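# Transfer 96-well plate from bench spot B1 to nest N1

## Task

Take the 96-well plate from bench position B1 and put it into the raised nest N1. It counts only if the plate rests flat between the nest's locators, its A1 well (the cut-off corner) is at the nest corner labelled A1, and it stays there with the gripper released and the arm moved away. Dropping it a few millimetres into N1 is fine, but a much longer drop fails the task.

## Robot and tools

Robot: one arm with six revolute joints and a two-finger gripper. The fingers project sideways from the wrist flange. They are horizontal when the flange points straight down, and wrist roll turns them about that axis. In the gripper's own frame the fingers point along +x and open and close along y. The reported hand point sits between the finger pads, roughly 2 cm short of the fingertips.

Joint order: every row you send and every per-joint list in a result uses shoulder, elbow, wrist roll, forearm roll, waist, wrist pitch, with the gripper value seventh. Rely on this order only. Stated joint ranges (rad): waist -6.283..6.283, shoulder -2.304..2.304, elbow -4.224..0.061, forearm roll -6.283..6.283, wrist pitch -2.164..2.164, wrist roll -6.283..6.283. The true end may differ by up to 0.010 rad either way.

Scene frame: the origin is on the table top below the arm base. +z is up, and +y is on your left when you face along +x. The base itself may be tilted. The printed hand position can be inaccurate, especially when the arm is stretched far.

execute_actions(actions): actions is a list of actions. Each action is a table of 1 to 15 rows, and each row lasts one control step of 1/30 s. A table shorter than 15 rows repeats its last row until 15 steps have passed. A row has 7 numbers, each in [-1, 1]. The first six are joint offsets, scaled so that 1.0 equals 2.036 rad. They are measured from the joint angles at the start of that action, not from the previous row. For the first action of a call, that start is the last angles reported in this scene. The seventh number is an absolute gripper opening: +1 is fully open (pads 0.150 m apart) and -1 is closed (a 0.071 m gap still remains). An action is rejected if it would push a joint more than 0.010 rad outward beyond its range. If the first action fails this check, or any action is malformed, nothing runs. A joint asked past its real end, and further out than it already is, stops at that end, and the result may print "joint sent to its limit". If that line is absent, the joint may still be unable to go further. An empty list just returns the current state and images.

move(target, speed, blocking): target is a single 7-number row as above. The six joint offsets are counted from the Joint positions in the most recent result that printed them, not from where the arm happens to be when the move begins. The gripper value is absolute and is applied at the start. All joints travel together so that they finish at the same moment, so the hand follows a curved path. speed is the peak speed in rad/s of the joint with the largest travel, from 0.01 to 2, default 0.5. Paths take 0.5 to 10 s and are cut off at 10 s. They do not avoid obstacles, and a faster approach or a target set deeper past a contact presses harder. With blocking=false the result comes after 0.5 s while the arm keeps moving. Until a result shows that move has ended, other moves and execute_actions are refused, so use wait or stop first. The result adds a move: line giving the outcome (done, off_target, moving, held, fault), whether a check blocked steps (limits=held or limits=none), and the joint farthest from its target.

wait(seconds): 0 to 10 s, holding the last command, and it returns early if a running move finishes. stop(): brakes a running move. It needs some travel to stop, and the fingers continue. zoom_image(camera, region): region is [x0, y0, x1, y1] in image pixels with (0, 0) at the top left, and it can be at most 504x504. Cameras are cam_head_left, cam_head_right, cam_high, cam_low, cam_wrist, all 672x504. finished_scene(scene): ends the given scene for good and reports success, so call it only once the plate is settled and released and the arm is clear.

Drive limits: joint targets change by at most 3.14 rad/s, and reaching that speed from rest takes 0.16 s. Each step's target is held within 0.623 rad of the measured angle. If the targets would place the hand more than 70 mm from where it is measured, all of them are scaled back. Large offsets may therefore need several actions. An action that ends unfinished may not complete on its own, so send the remainder. Joint targets in a result shows what the joints are currently driven toward.

Result lines: end_effector_position (m) and end_effector_quat_wxyz, linear and angular velocities, Joint positions (rad, then finger gap in m), Joint velocities, Joint targets, joint torques (raw drive output with per-unit offset, scale and noise, not zero in free air), and grip_measured (the measured opening on the command scale, with a fixed error of up to about 0.025). "joint command not followed" means the clearance check changed or blocked targets; mounting blocks and posts count as part of the arm.

Gripping: the fingers go to where grip_measured would equal the value you send, except near ±1. To keep hold of something, command about 0.04 or more below grip_measured. Each pad pushes up to about 20 N, and a fast close can squeeze harder or even bounce open.

Load limits (N m): waist 55.2, shoulder 55.2, elbow 46, forearm roll 24.8, wrist pitch 17.4, wrist roll 17.4, and these include the held plate's weight. Hitting one causes a torque fault: the arm backs that joint off, holds for 10 s and drops the rest of the call. Holding a load heats the motors. MOTOR HOT appears from 65 °C, and at 80 °C an OVER-TEMPERATURE FAULT brakes the arm until it cools.

Avoid: knocking or putting anything off the table, which ends the scene; dropping, slipping or slamming the plate; hard collisions or strong pushes; releasing the plate high above N1. Loose objects may sometimes be nudged by outside forces, so check before you finish. Locate well A1 by the plate's cut-off corner and line it up with the A1 mark on the nest. Smooth, quick, low-effort motion is preferred.

Each tool is called after "Request:" by a JSON object that holds its "method" and its "body", one argument or row to a line.

## Session

Request:
{"method": "execute_actions", "body": {
  "actions": []
}}

Scene clock: 0.00 s.
end_effector_position=(+0.6098, -0.1163, +0.2797) grip_measured=+1.00 end_effector_quat_wxyz=(+0.638, -0.466, +0.563, +0.242) end_effector_velocity=(-0.000, +0.000, +0.000) end_effector_angular_velocity=(-0.001, -0.000, -0.000)
Joint names: [shoulder, elbow, wrist roll, forearm roll, waist, wrist pitch]
Joint positions: [-0.545 -1.116 -0.353 -1.057 -0.494 -1.103  0.15 ]
Joint velocities: [ 0.     0.     0.    -0.    -0.    -0.001  0.   ]
Joint torques (N m, as the arm reports them, + toward a larger angle): no reading
Joint targets: [-0.545 -1.116 -0.353 -1.057 -0.494 -1.103]

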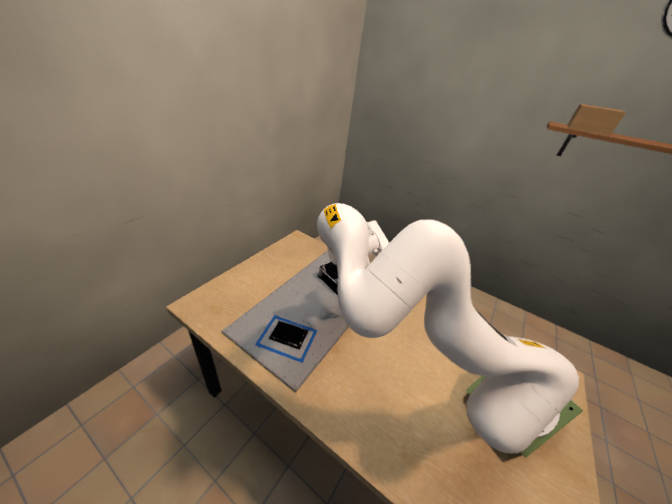

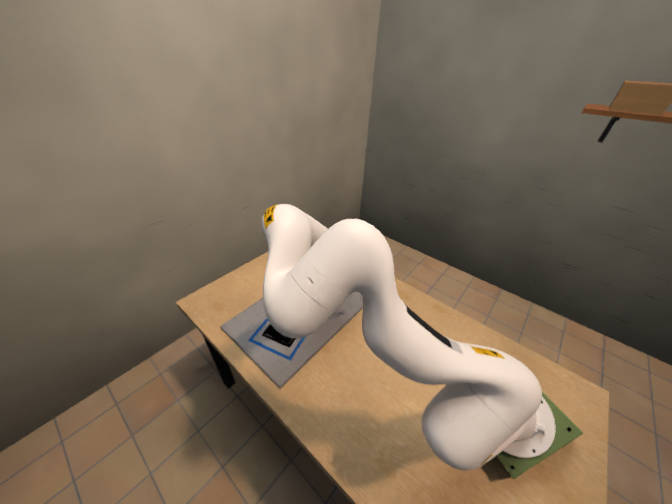

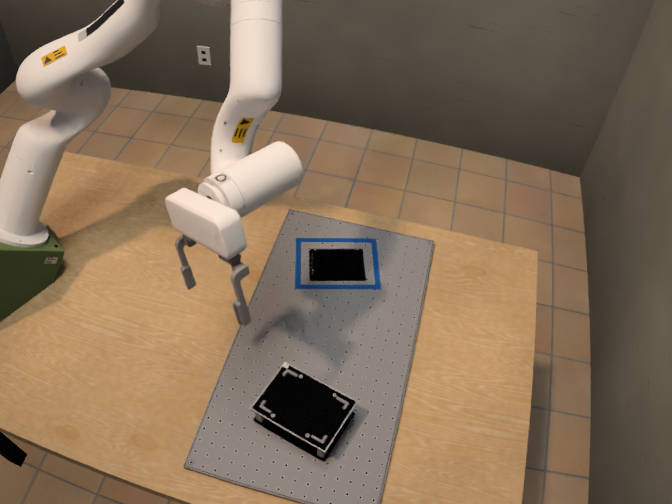

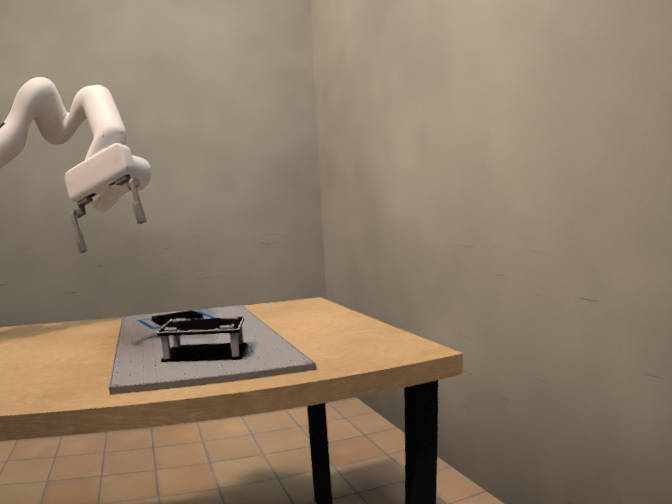

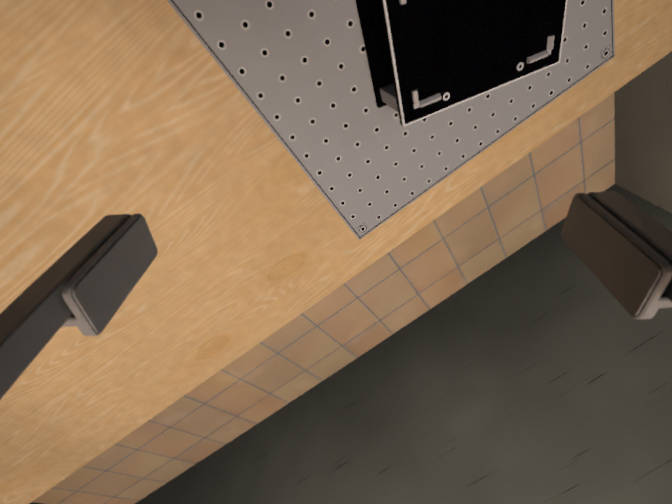

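Request:
{"method": "zoom_image", "body": {
  "camera": "cam_high",
  "region": [180, 200, 450, 504]
}}

Request:
{"method": "zoom_image", "body": {
  "camera": "cam_high",
  "region": [285, 225, 395, 305]
}}

Request:
{"method": "zoom_image", "body": {
  "camera": "cam_high",
  "region": [240, 350, 370, 470]
}}

Request:
{"method": "zoom_image", "body": {
  "camera": "cam_low",
  "region": [100, 290, 320, 400]
}}

Request:
{"method": "zoom_image", "body": {
  "camera": "cam_head_left",
  "region": [220, 240, 380, 390]
}}

Region (180, 200, 450, 504) of cam_high's 672x504 image, scaled by 1.658, with more detail than that image has.

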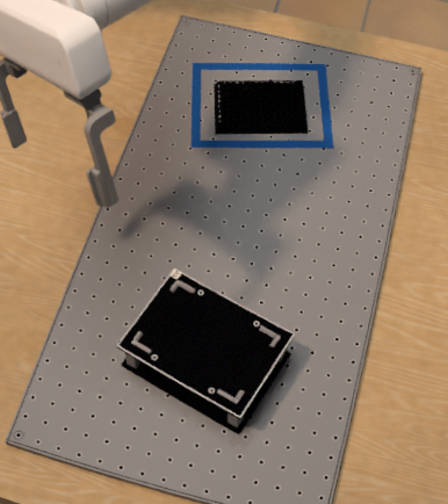

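Region (285, 225, 395, 305) of cam_high's 672x504 image, scaled by 4.582, with more detail than that image has; it fills the top 367 rows of this view, and the rest is white.

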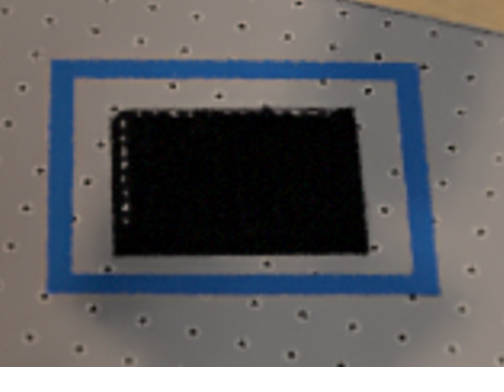

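Region (240, 350, 370, 470) of cam_high's 672x504 image, scaled by 3.877, with more detail than that image has; it fills the top 465 rows of this view, and the rest is white.

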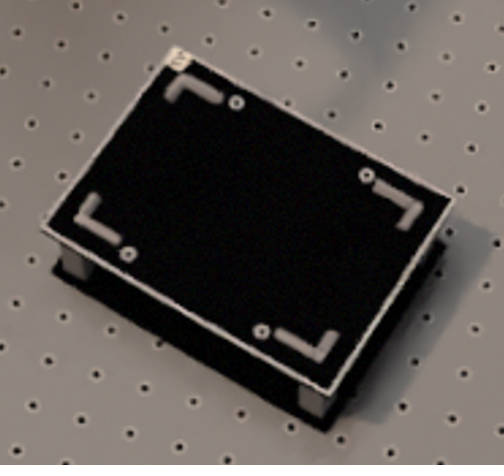

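Region (100, 290, 320, 400) of cam_low's 672x504 image, scaled by 2.291, with more detail than that image has.

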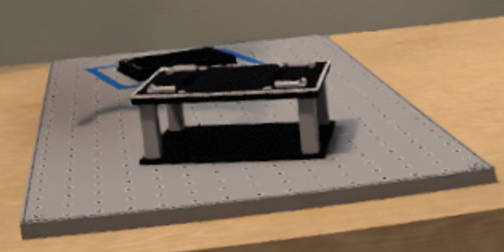

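Region (220, 240, 380, 390) of cam_head_left's 672x504 image, scaled by 3.150, with more detail than that image has; it fills the top 472 rows of this view, and the rest is white.

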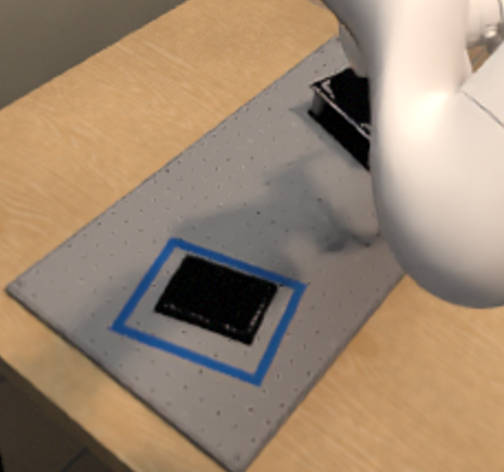

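Request:
{"method": "move", "body": {
  "target": [0.1789, 0.3476, 0.7344, -0.2150, 0.1164, 0.8783, 1],
  "speed": 0.8
}}

Scene clock: 84.27 s.
end_effector_position=(+0.5505, +0.1980, +0.1990) grip_measured=+1.00 end_effector_quat_wxyz=(+0.989, -0.001, +0.000, +0.151) end_effector_velocity=(-0.000, +0.000, +0.000) end_effector_angular_velocity=(+0.002, +0.000, -0.001)
Joint names: [shoulder, elbow, wrist roll, forearm roll, waist, wrist pitch]
Joint positions: [-0.181 -0.409  1.142 -1.494 -0.257  0.685  0.15 ]
Joint velocities: [ 0.001  0.001  0.001 -0.001  0.     0.002  0.   ]
Joint torques (N m, as the arm reports them, + toward a larger angle): [ 16.4   -3.63  -0.59  -2.41 -17.5   -0.06]
Joint targets: [-0.181 -0.409 1.142 -1.494 -0.257 0.685]
move: done; limits=none; farthest joint: the shoulder, 0.001 radians from its target (0.365 radians at the start)

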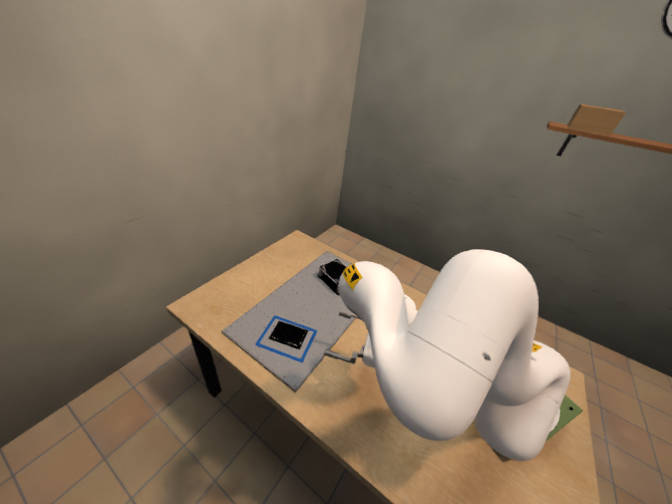

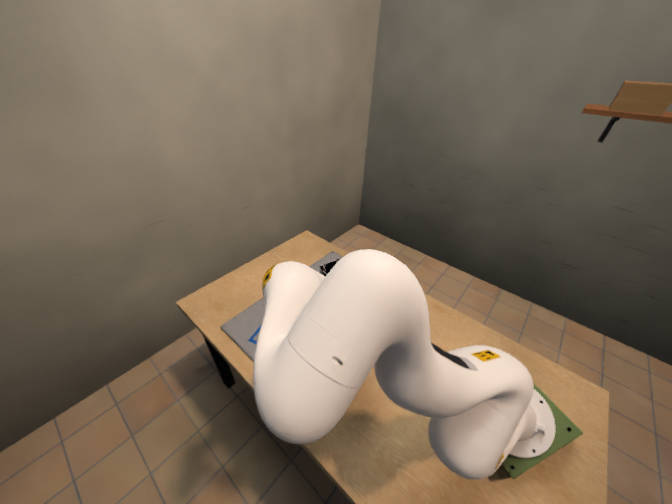

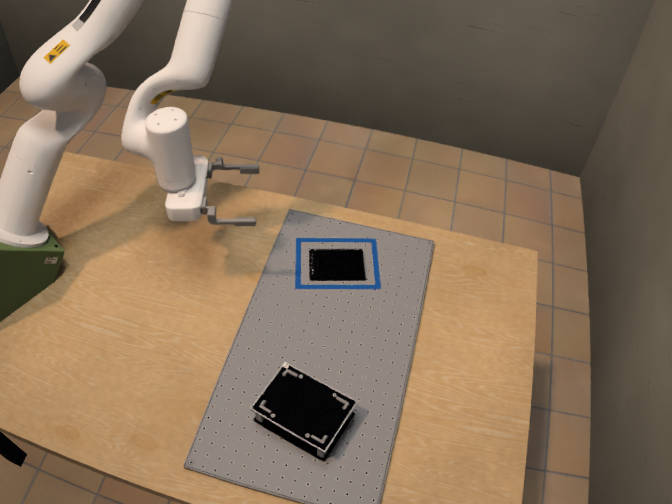

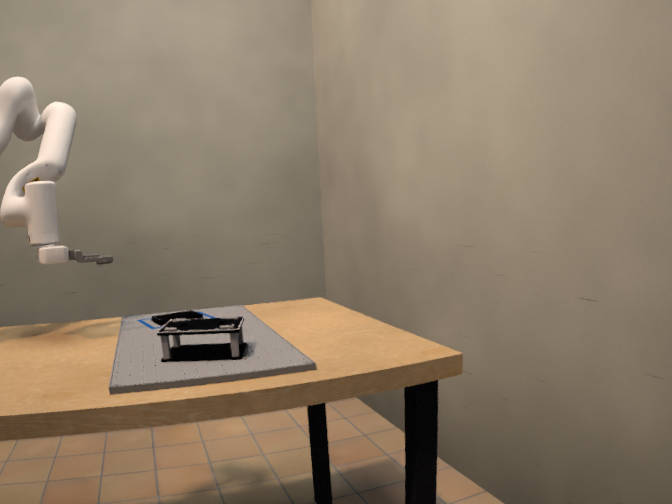

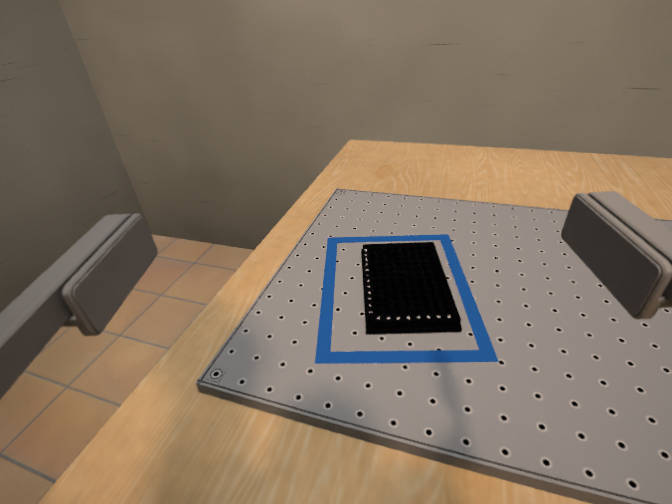

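Request:
{"method": "zoom_image", "body": {
  "camera": "cam_wrist",
  "region": [290, 210, 530, 390]
}}

Request:
{"method": "zoom_image", "body": {
  "camera": "cam_wrist",
  "region": [0, 180, 240, 420]
}}

Request:
{"method": "zoom_image", "body": {
  "camera": "cam_wrist",
  "region": [500, 160, 672, 360]
}}

Request:
{"method": "zoom_image", "body": {
  "camera": "cam_low",
  "region": [0, 200, 260, 400]
}}

Region (290, 210, 530, 390) of cam_wrist's 672x504 image, scaled by 2.100, with more detail than that image has; it fills the top 378 rows of this view, and the rest is white.

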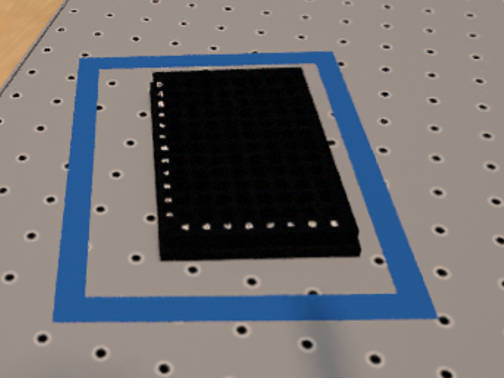

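Region (0, 180, 240, 420) of cam_wrist's 672x504 image, scaled by 2.100, with more detail than that image has.

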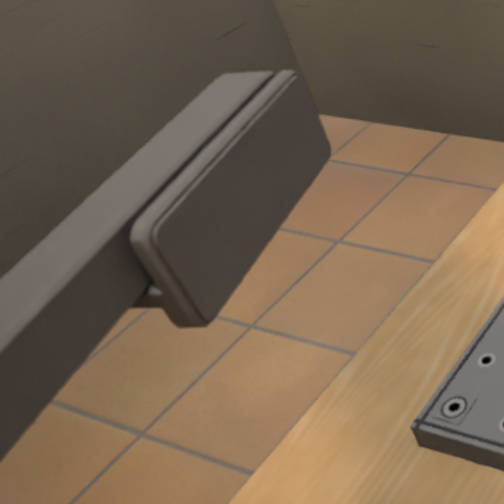

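Region (500, 160, 672, 360) of cam_wrist's 672x504 image, scaled by 2.520, with more detail than that image has; it fills the left 433 columns of this view, and the rest is white.

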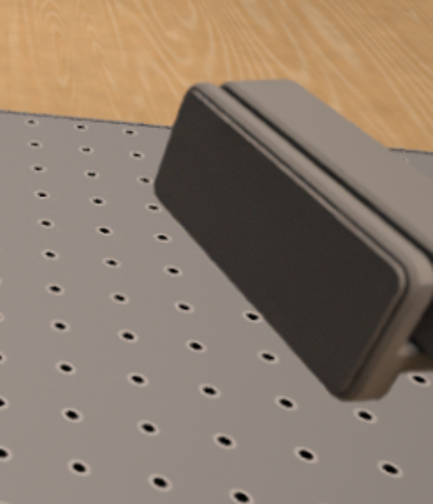

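Region (0, 200, 260, 400) of cam_low's 672x504 image, scaled by 1.938, with more detail than that image has; it fills the top 388 rows of this view, and the rest is white.

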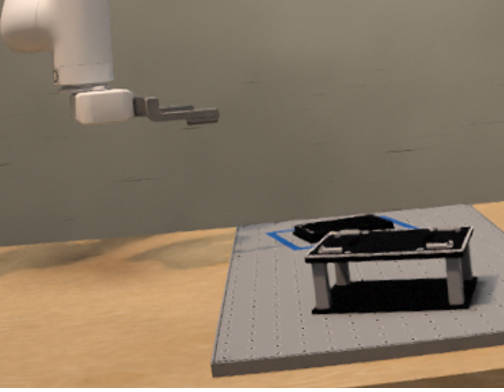

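Request:
{"method": "move", "body": {
  "target": [-0.2373, -0.3200, 0.1337, -0.0211, 0.0897, -0.0322, 0.2],
  "speed": 0.5
}}

Scene clock: 144.90 s.
end_effector_position=(+0.7543, +0.2100, +0.0648) grip_measured=+0.20 end_effector_quat_wxyz=(+0.989, -0.001, +0.001, +0.151) end_effector_velocity=(+0.001, +0.001, -0.000) end_effector_angular_velocity=(+0.000, -0.001, +0.001)
Joint names: [shoulder, elbow, wrist roll, forearm roll, waist, wrist pitch]
Joint positions: [-0.664 -1.06   1.414 -1.537 -0.074  0.619  0.118]
Joint velocities: [-0.001 -0.003  0.001 -0.     0.001 -0.     0.   ]
Joint torques (N m, as the arm reports them, + toward a larger angle): [ 32.92  -4.93  -0.51  -2.62 -30.09  -0.02]
Joint targets: [-0.664 -1.060 1.414 -1.537 -0.074 0.619]
move: done; limits=none; farthest joint: the elbow, 0.001 radians from its target (0.652 radians at the start)

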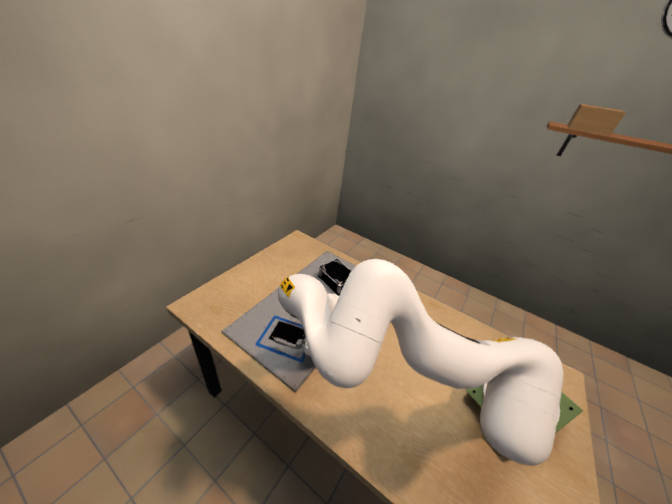

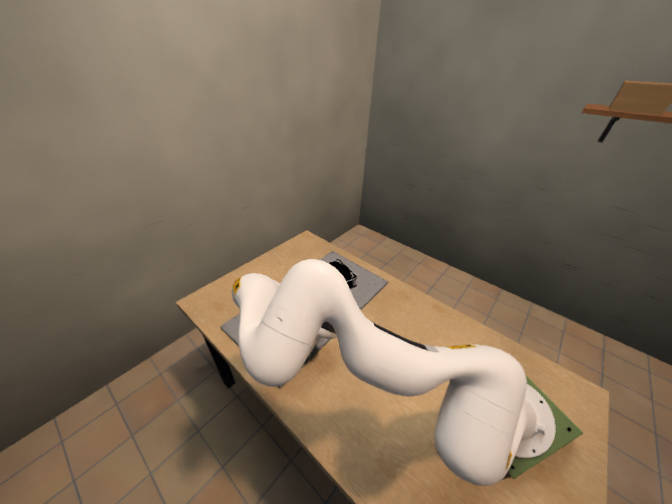

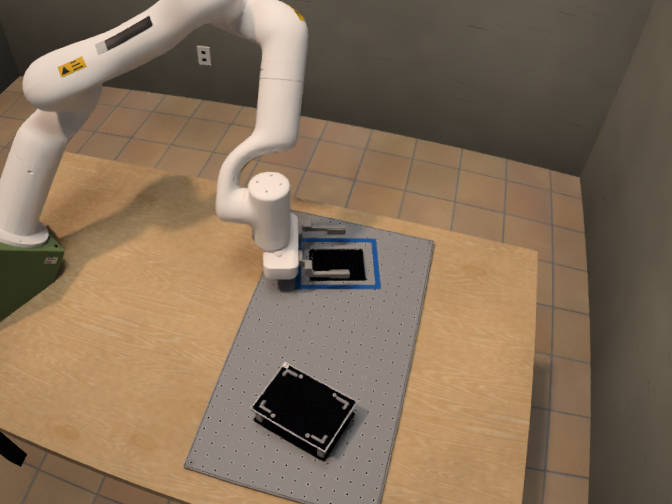

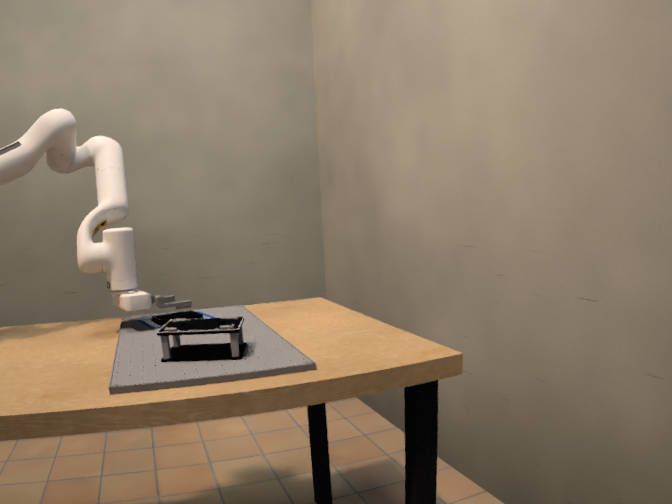

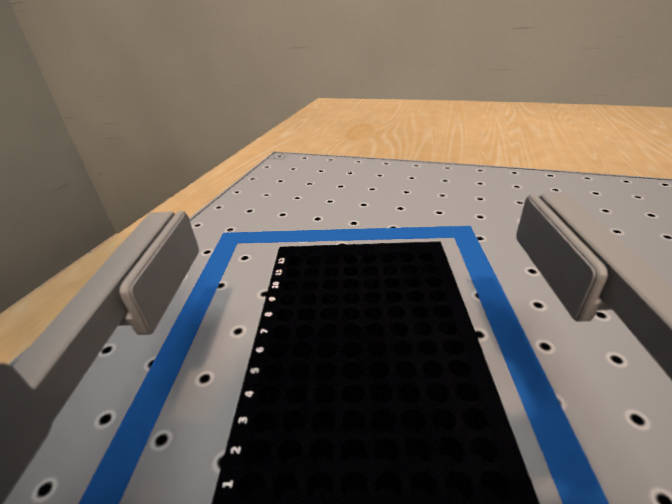

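Request:
{"method": "zoom_image", "body": {
  "camera": "cam_wrist",
  "region": [200, 210, 520, 400]
}}

Region (200, 210, 520, 400) of cam_wrist's 672x504 image, scaled by 1.575, with more detail than that image has; it fills the top 299 rows of this view, and the rest is white.

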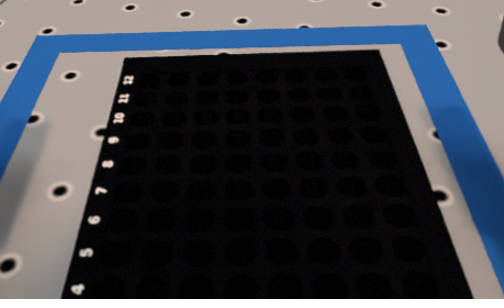

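Request:
{"method": "move", "body": {
  "target": [-0.0392, -0.0258, -0.0239, 0.0361, 0.0179, -0.0057, -0.3],
  "speed": 0.1
}}

Request:
{"method": "zoom_image", "body": {
  "camera": "cam_low",
  "region": [100, 270, 260, 370]
}}

Scene clock: 169.17 s.
end_effector_position=(+0.7559, +0.2085, +0.0275) grip_measured=-0.30 end_effector_quat_wxyz=(+0.989, -0.001, +0.001, +0.151) end_effector_velocity=(-0.000, -0.000, -0.001) end_effector_angular_velocity=(-0.000, +0.000, -0.000)
Joint names: [shoulder, elbow, wrist roll, forearm roll, waist, wrist pitch]
Joint positions: [-0.744 -1.112  1.365 -1.464 -0.038  0.608  0.099]
Joint velocities: [-0.003 -0.002 -0.002  0.002  0.001 -0.001  0.   ]
Joint torques (N m, as the arm reports them, + toward a larger angle): [ 33.16  -3.45  -0.6   -2.48 -29.01  -0.06]
Joint targets: [-0.744 -1.112 1.365 -1.464 -0.038 0.608]
move: done; limits=none; farthest joint: the waist, 0.001 radians from its target (0.037 radians at the start)

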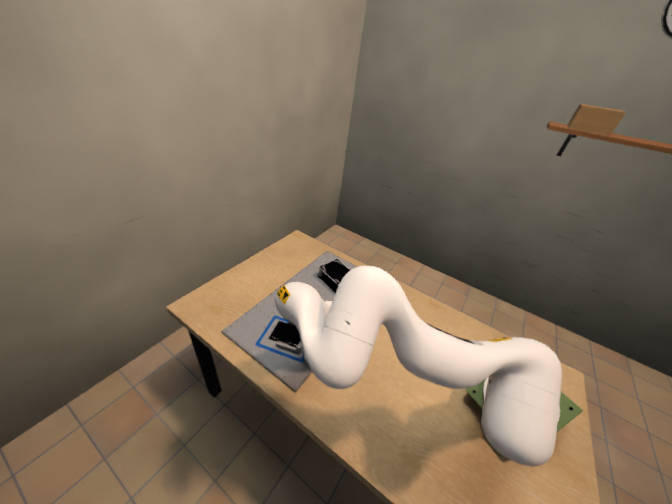

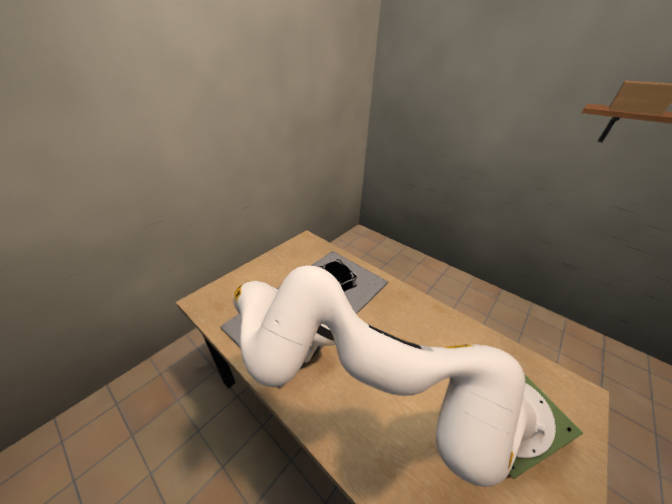

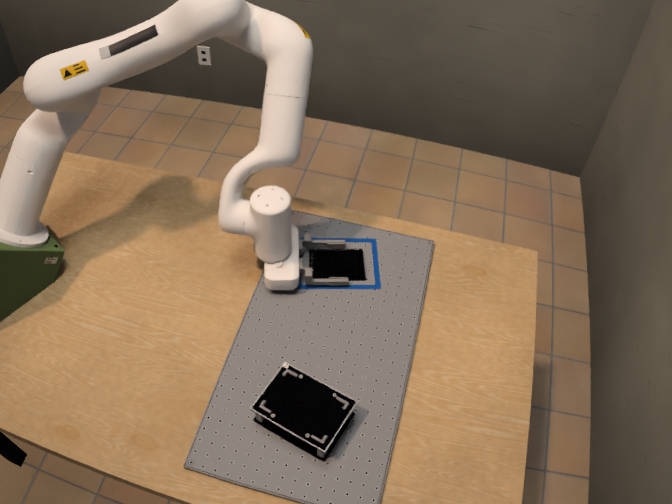

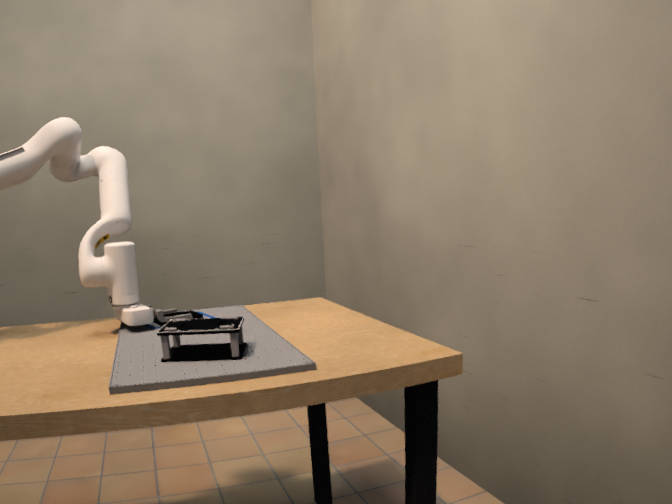

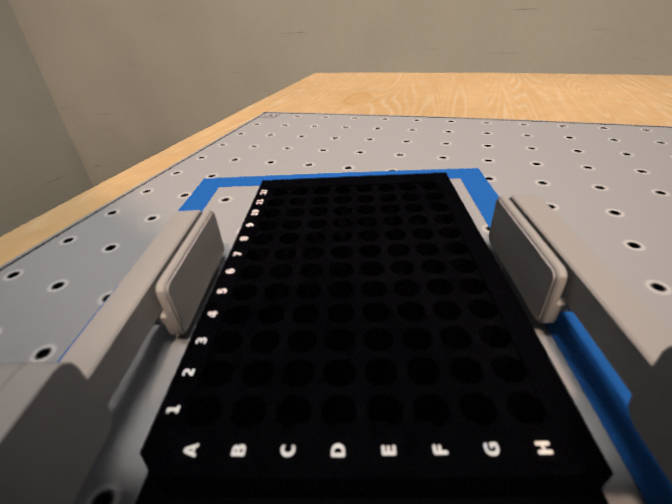

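Region (100, 270, 260, 370) of cam_low's 672x504 image, scaled by 3.150, with more detail than that image has; it fills the top 315 rows of this view, and the rest is white.

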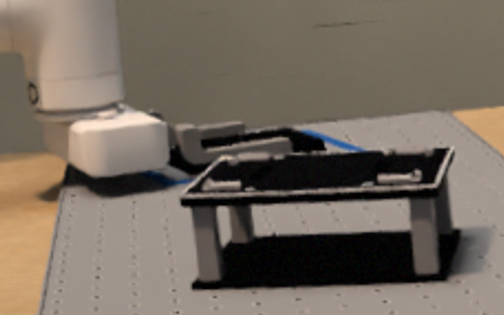

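Request:
{"method": "execute_actions", "body": {
  "actions": [
    [[0,0,0,0,0,0,-0.33],[0,0,0,0,0,0,-0.36],[0,0,0,0,0,0,-0.39],[0,0,0,0,0,0,-0.42],[0,0,0,0,0,0,-0.45],[0,0,0,0,0,0,-0.48],[0,0,0,0,0,0,-0.5],[0,0,0,0,0,0,-0.52],[0,0,0,0,0,0,-0.54],[0,0,0,0,0,0,-0.56],[0,0,0,0,0,0,-0.58],[0,0,0,0,0,0,-0.6],[0,0,0,0,0,0,-0.61],[0,0,0,0,0,0,-0.62],[0,0,0,0,0,0,-0.63]],
    [[0,0,0,0,0,0,-0.64],[0,0,0,0,0,0,-0.65],[0,0,0,0,0,0,-0.66],[0,0,0,0,0,0,-0.67],[0,0,0,0,0,0,-0.68],[0,0,0,0,0,0,-0.69],[0,0,0,0,0,0,-0.7],[0,0,0,0,0,0,-0.71],[0,0,0,0,0,0,-0.72],[0,0,0,0,0,0,-0.73],[0,0,0,0,0,0,-0.74],[0,0,0,0,0,0,-0.75],[0,0,0,0,0,0,-0.77],[0,0,0,0,0,0,-0.79],[0,0,0,0,0,0,-0.82]]
  ]
}}

Scene clock: 180.20 s.
end_effector_position=(+0.7559, +0.2085, +0.0275) grip_measured=-0.63 end_effector_quat_wxyz=(+0.989, -0.001, +0.001, +0.151) end_effector_velocity=(+0.000, +0.000, +0.000) end_effector_angular_velocity=(-0.000, -0.000, +0.000)
Joint names: [shoulder, elbow, wrist roll, forearm roll, waist, wrist pitch]
Joint positions: [-0.744 -1.112  1.365 -1.464 -0.038  0.608  0.086]
Joint velocities: [ 0.  0. -0. -0.  0. -0.  0.]
Joint torques (N m, as the arm reports them, + toward a larger angle): [ 34.45  -3.84  -0.59  -2.48 -29.26  -0.1 ]
Joint targets: [-0.744 -1.112 1.365 -1.464 -0.038 0.608]

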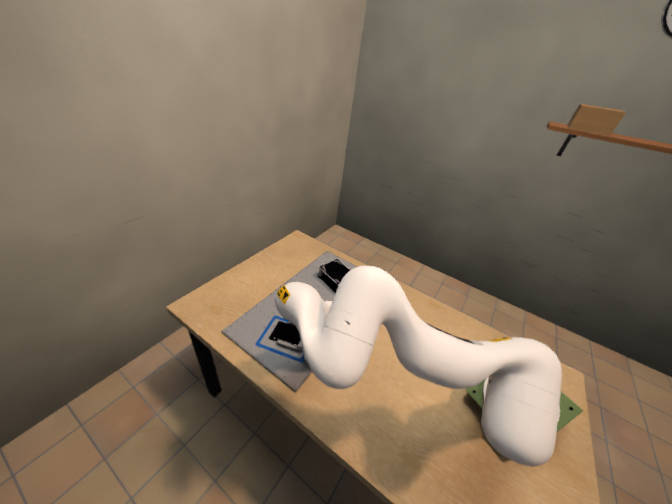

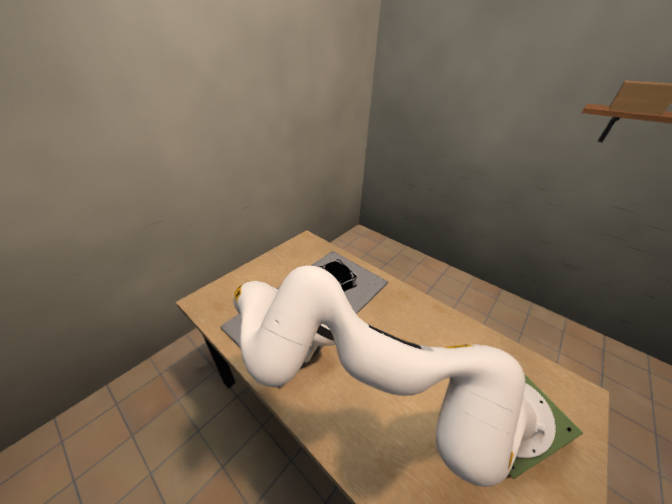

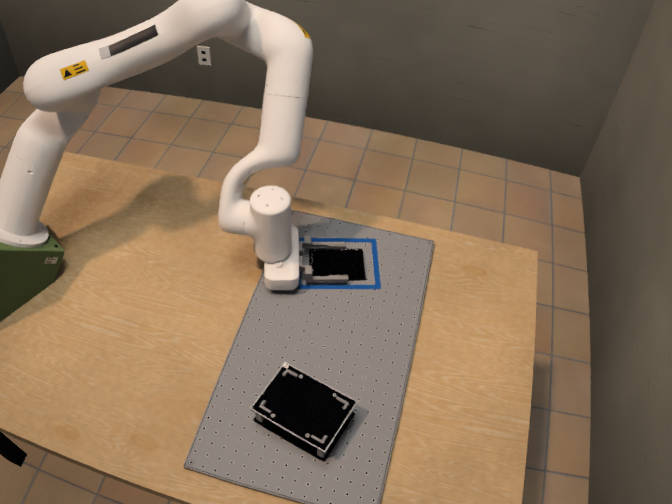

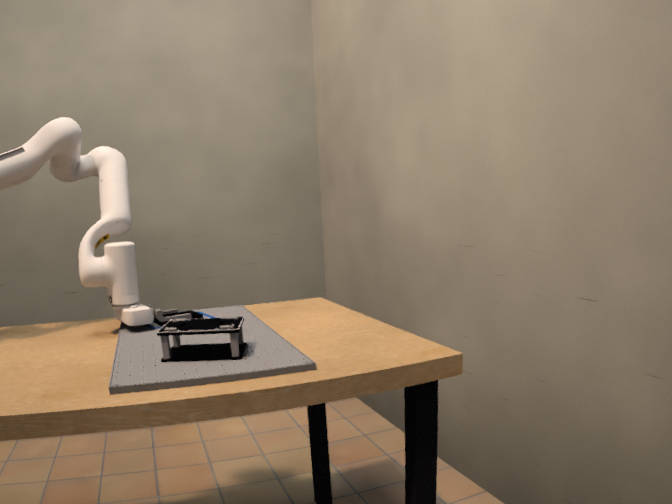

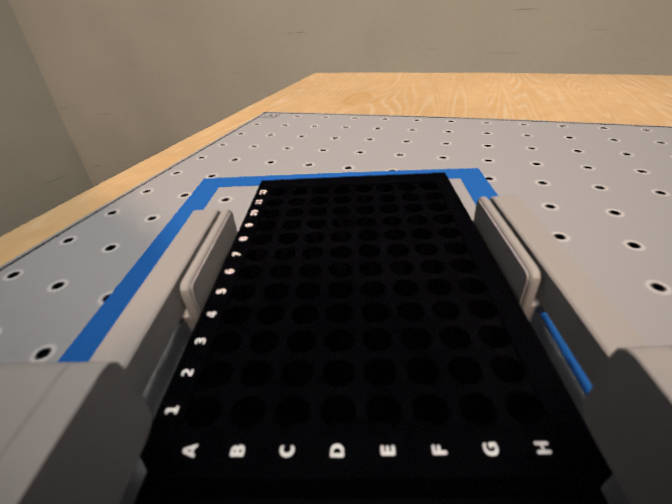

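Request:
{"method": "move", "body": {
  "target": [0.0392, 0.0258, 0.0239, -0.0361, -0.0179, 0.0057, -0.82],
  "speed": 0.12
}}

Scene clock: 195.93 s.
end_effector_position=(+0.7543, +0.2100, +0.0648) grip_measured=-0.63 end_effector_quat_wxyz=(+0.989, -0.001, +0.001, +0.151) end_effector_velocity=(-0.000, -0.000, +0.001) end_effector_angular_velocity=(+0.000, +0.000, +0.000)
Joint names: [shoulder, elbow, wrist roll, forearm roll, waist, wrist pitch]
Joint positions: [-0.664 -1.06   1.414 -1.537 -0.074  0.619  0.086]
Joint velocities: [ 0.002  0.001  0.001 -0.002 -0.001  0.001 -0.   ]
Joint torques (N m, as the arm reports them, + toward a larger angle): [ 33.36  -4.71  -0.39  -2.51 -29.99  -0.25]
Joint targets: [-0.664 -1.060 1.414 -1.537 -0.075 0.619]
move: done; limits=none; farthest joint: the waist, 0.000 radians from its target (0.036 radians at the start)

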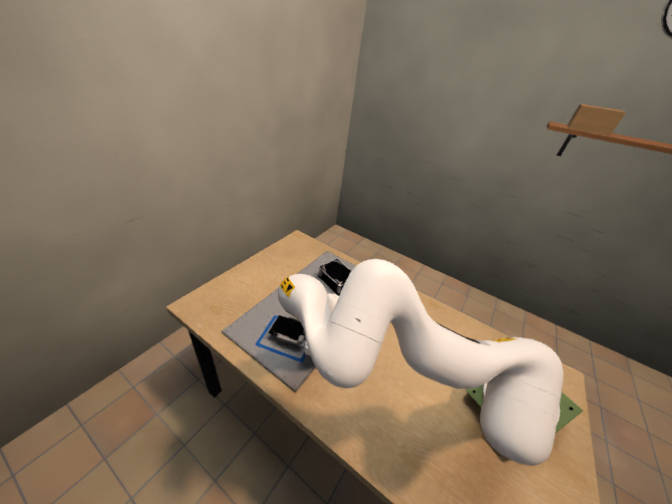

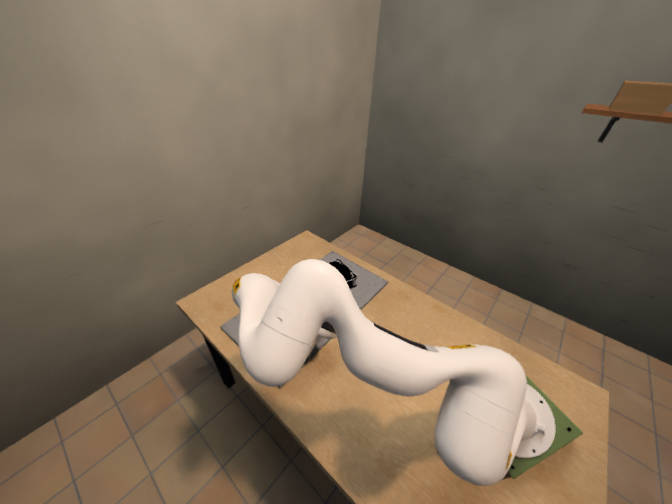

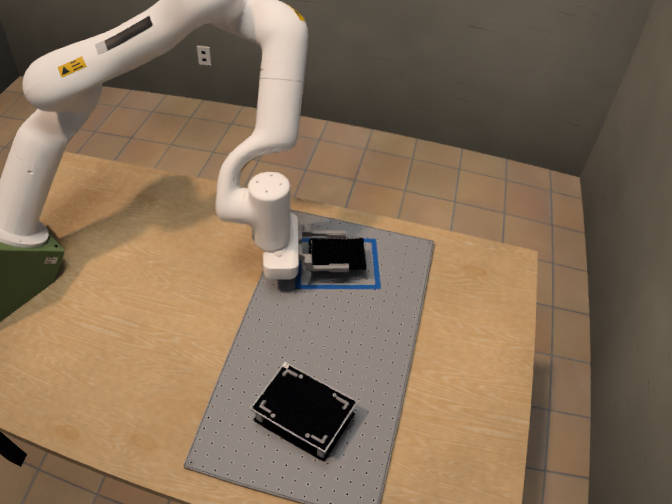

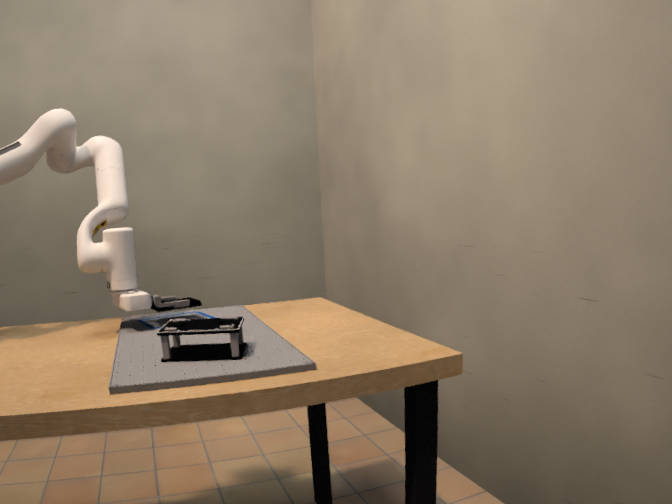

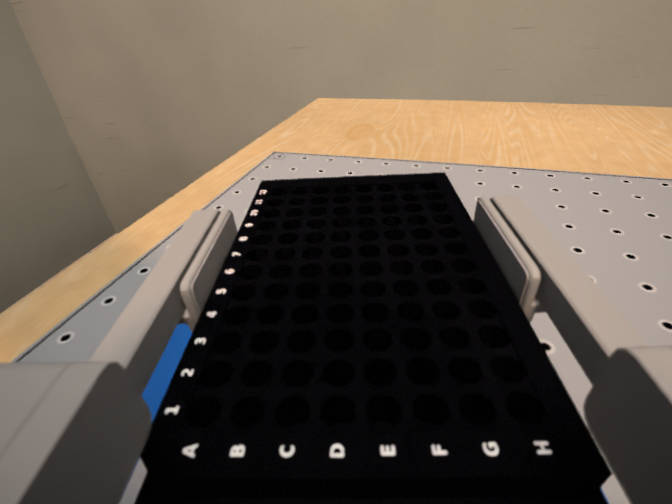

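Request:
{"method": "move", "body": {
  "target": [-0.1011, 0.1257, -0.0593, 0.0363, -0.2384, 0.0581, -0.82],
  "speed": 0.35
}}

Request:
{"method": "zoom_image", "body": {
  "camera": "cam_wrist",
  "region": [230, 70, 480, 200]
}}

Scene clock: 204.80 s.
end_effector_position=(+0.5761, -0.1146, +0.1209) grip_measured=-0.63 end_effector_quat_wxyz=(+0.990, -0.001, +0.000, -0.144) end_effector_velocity=(-0.002, -0.002, +0.000) end_effector_angular_velocity=(-0.000, +0.000, -0.005)
Joint names: [shoulder, elbow, wrist roll, forearm roll, waist, wrist pitch]
Joint positions: [-0.87  -0.804  1.293 -1.463 -0.559  0.737  0.086]
Joint velocities: [-0.002  0.002 -0.     0.    -0.003  0.     0.   ]
Joint torques (N m, as the arm reports them, + toward a larger angle): [ 25.25  -2.84  -0.36  -2.51 -31.57   0.01]
Joint targets: [-0.870 -0.804 1.293 -1.463 -0.560 0.737]
move: done; limits=none; farthest joint: the waist, 0.000 radians from its target (0.485 radians at the start)

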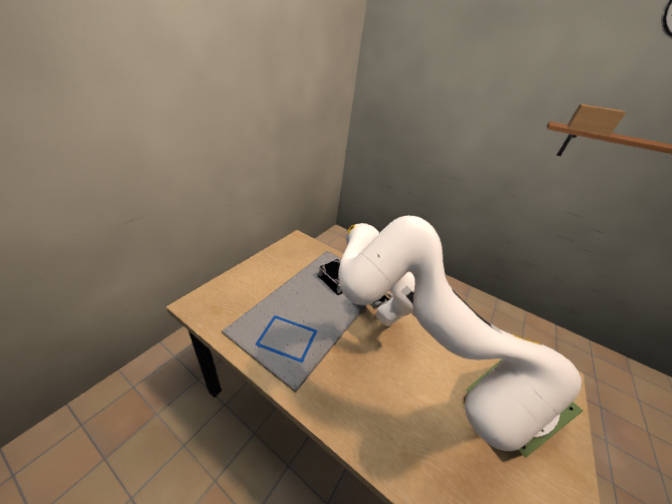

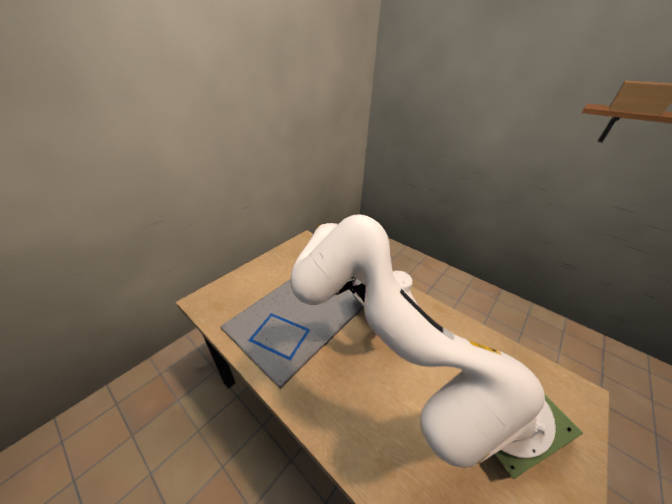

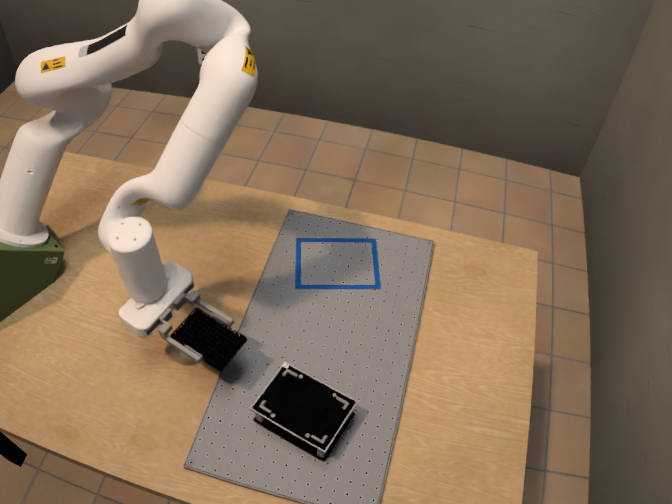

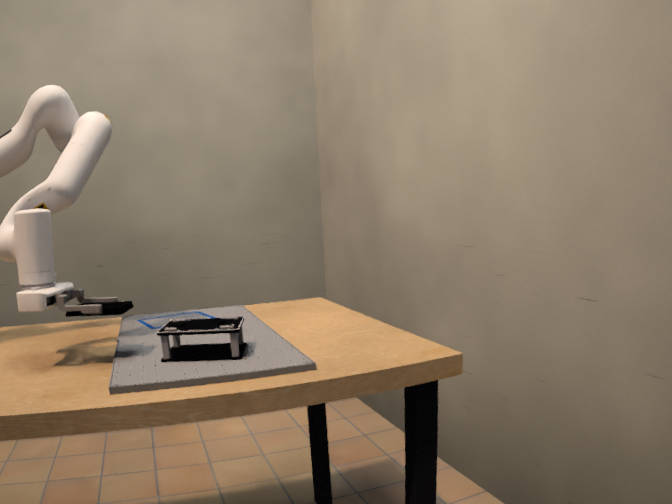

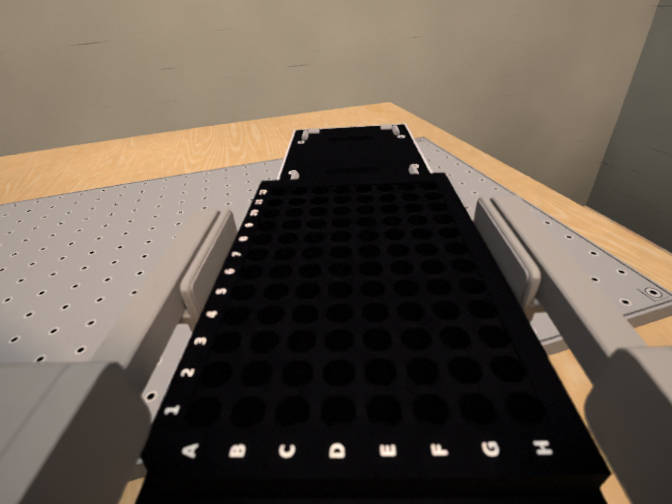

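Region (230, 70, 480, 200) of cam_wrist's 672x504 image, scaled by 2.016, with more detail than that image has; it fills the top 262 rows of this view, and the rest is white.

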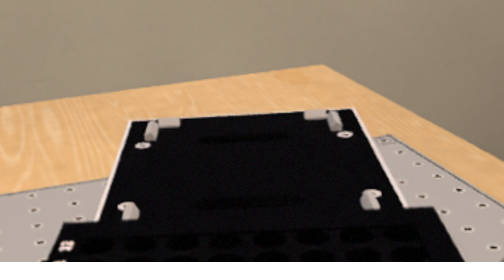

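Request:
{"method": "zoom_image", "body": {
  "camera": "cam_wrist",
  "region": [255, 115, 355, 195]
}}

Request:
{"method": "zoom_image", "body": {
  "camera": "cam_wrist",
  "region": [355, 110, 455, 190]
}}

Request:
{"method": "zoom_image", "body": {
  "camera": "cam_low",
  "region": [10, 270, 260, 370]
}}

Region (255, 115, 355, 195) of cam_wrist's 672x504 image, scaled by 5.040, with more detail than that image has; it fills the top 403 rows of this view, and the rest is white.

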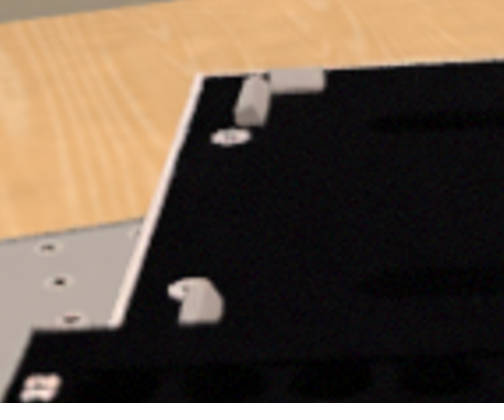

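Region (355, 110, 455, 190) of cam_wrist's 672x504 image, scaled by 5.040, with more detail than that image has; it fills the top 403 rows of this view, and the rest is white.

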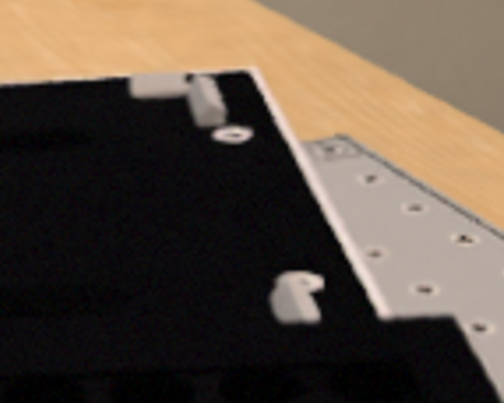

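Region (10, 270, 260, 370) of cam_low's 672x504 image, scaled by 2.016, with more detail than that image has; it fills the top 202 rows of this view, and the rest is white.

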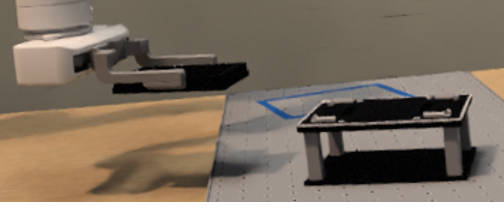

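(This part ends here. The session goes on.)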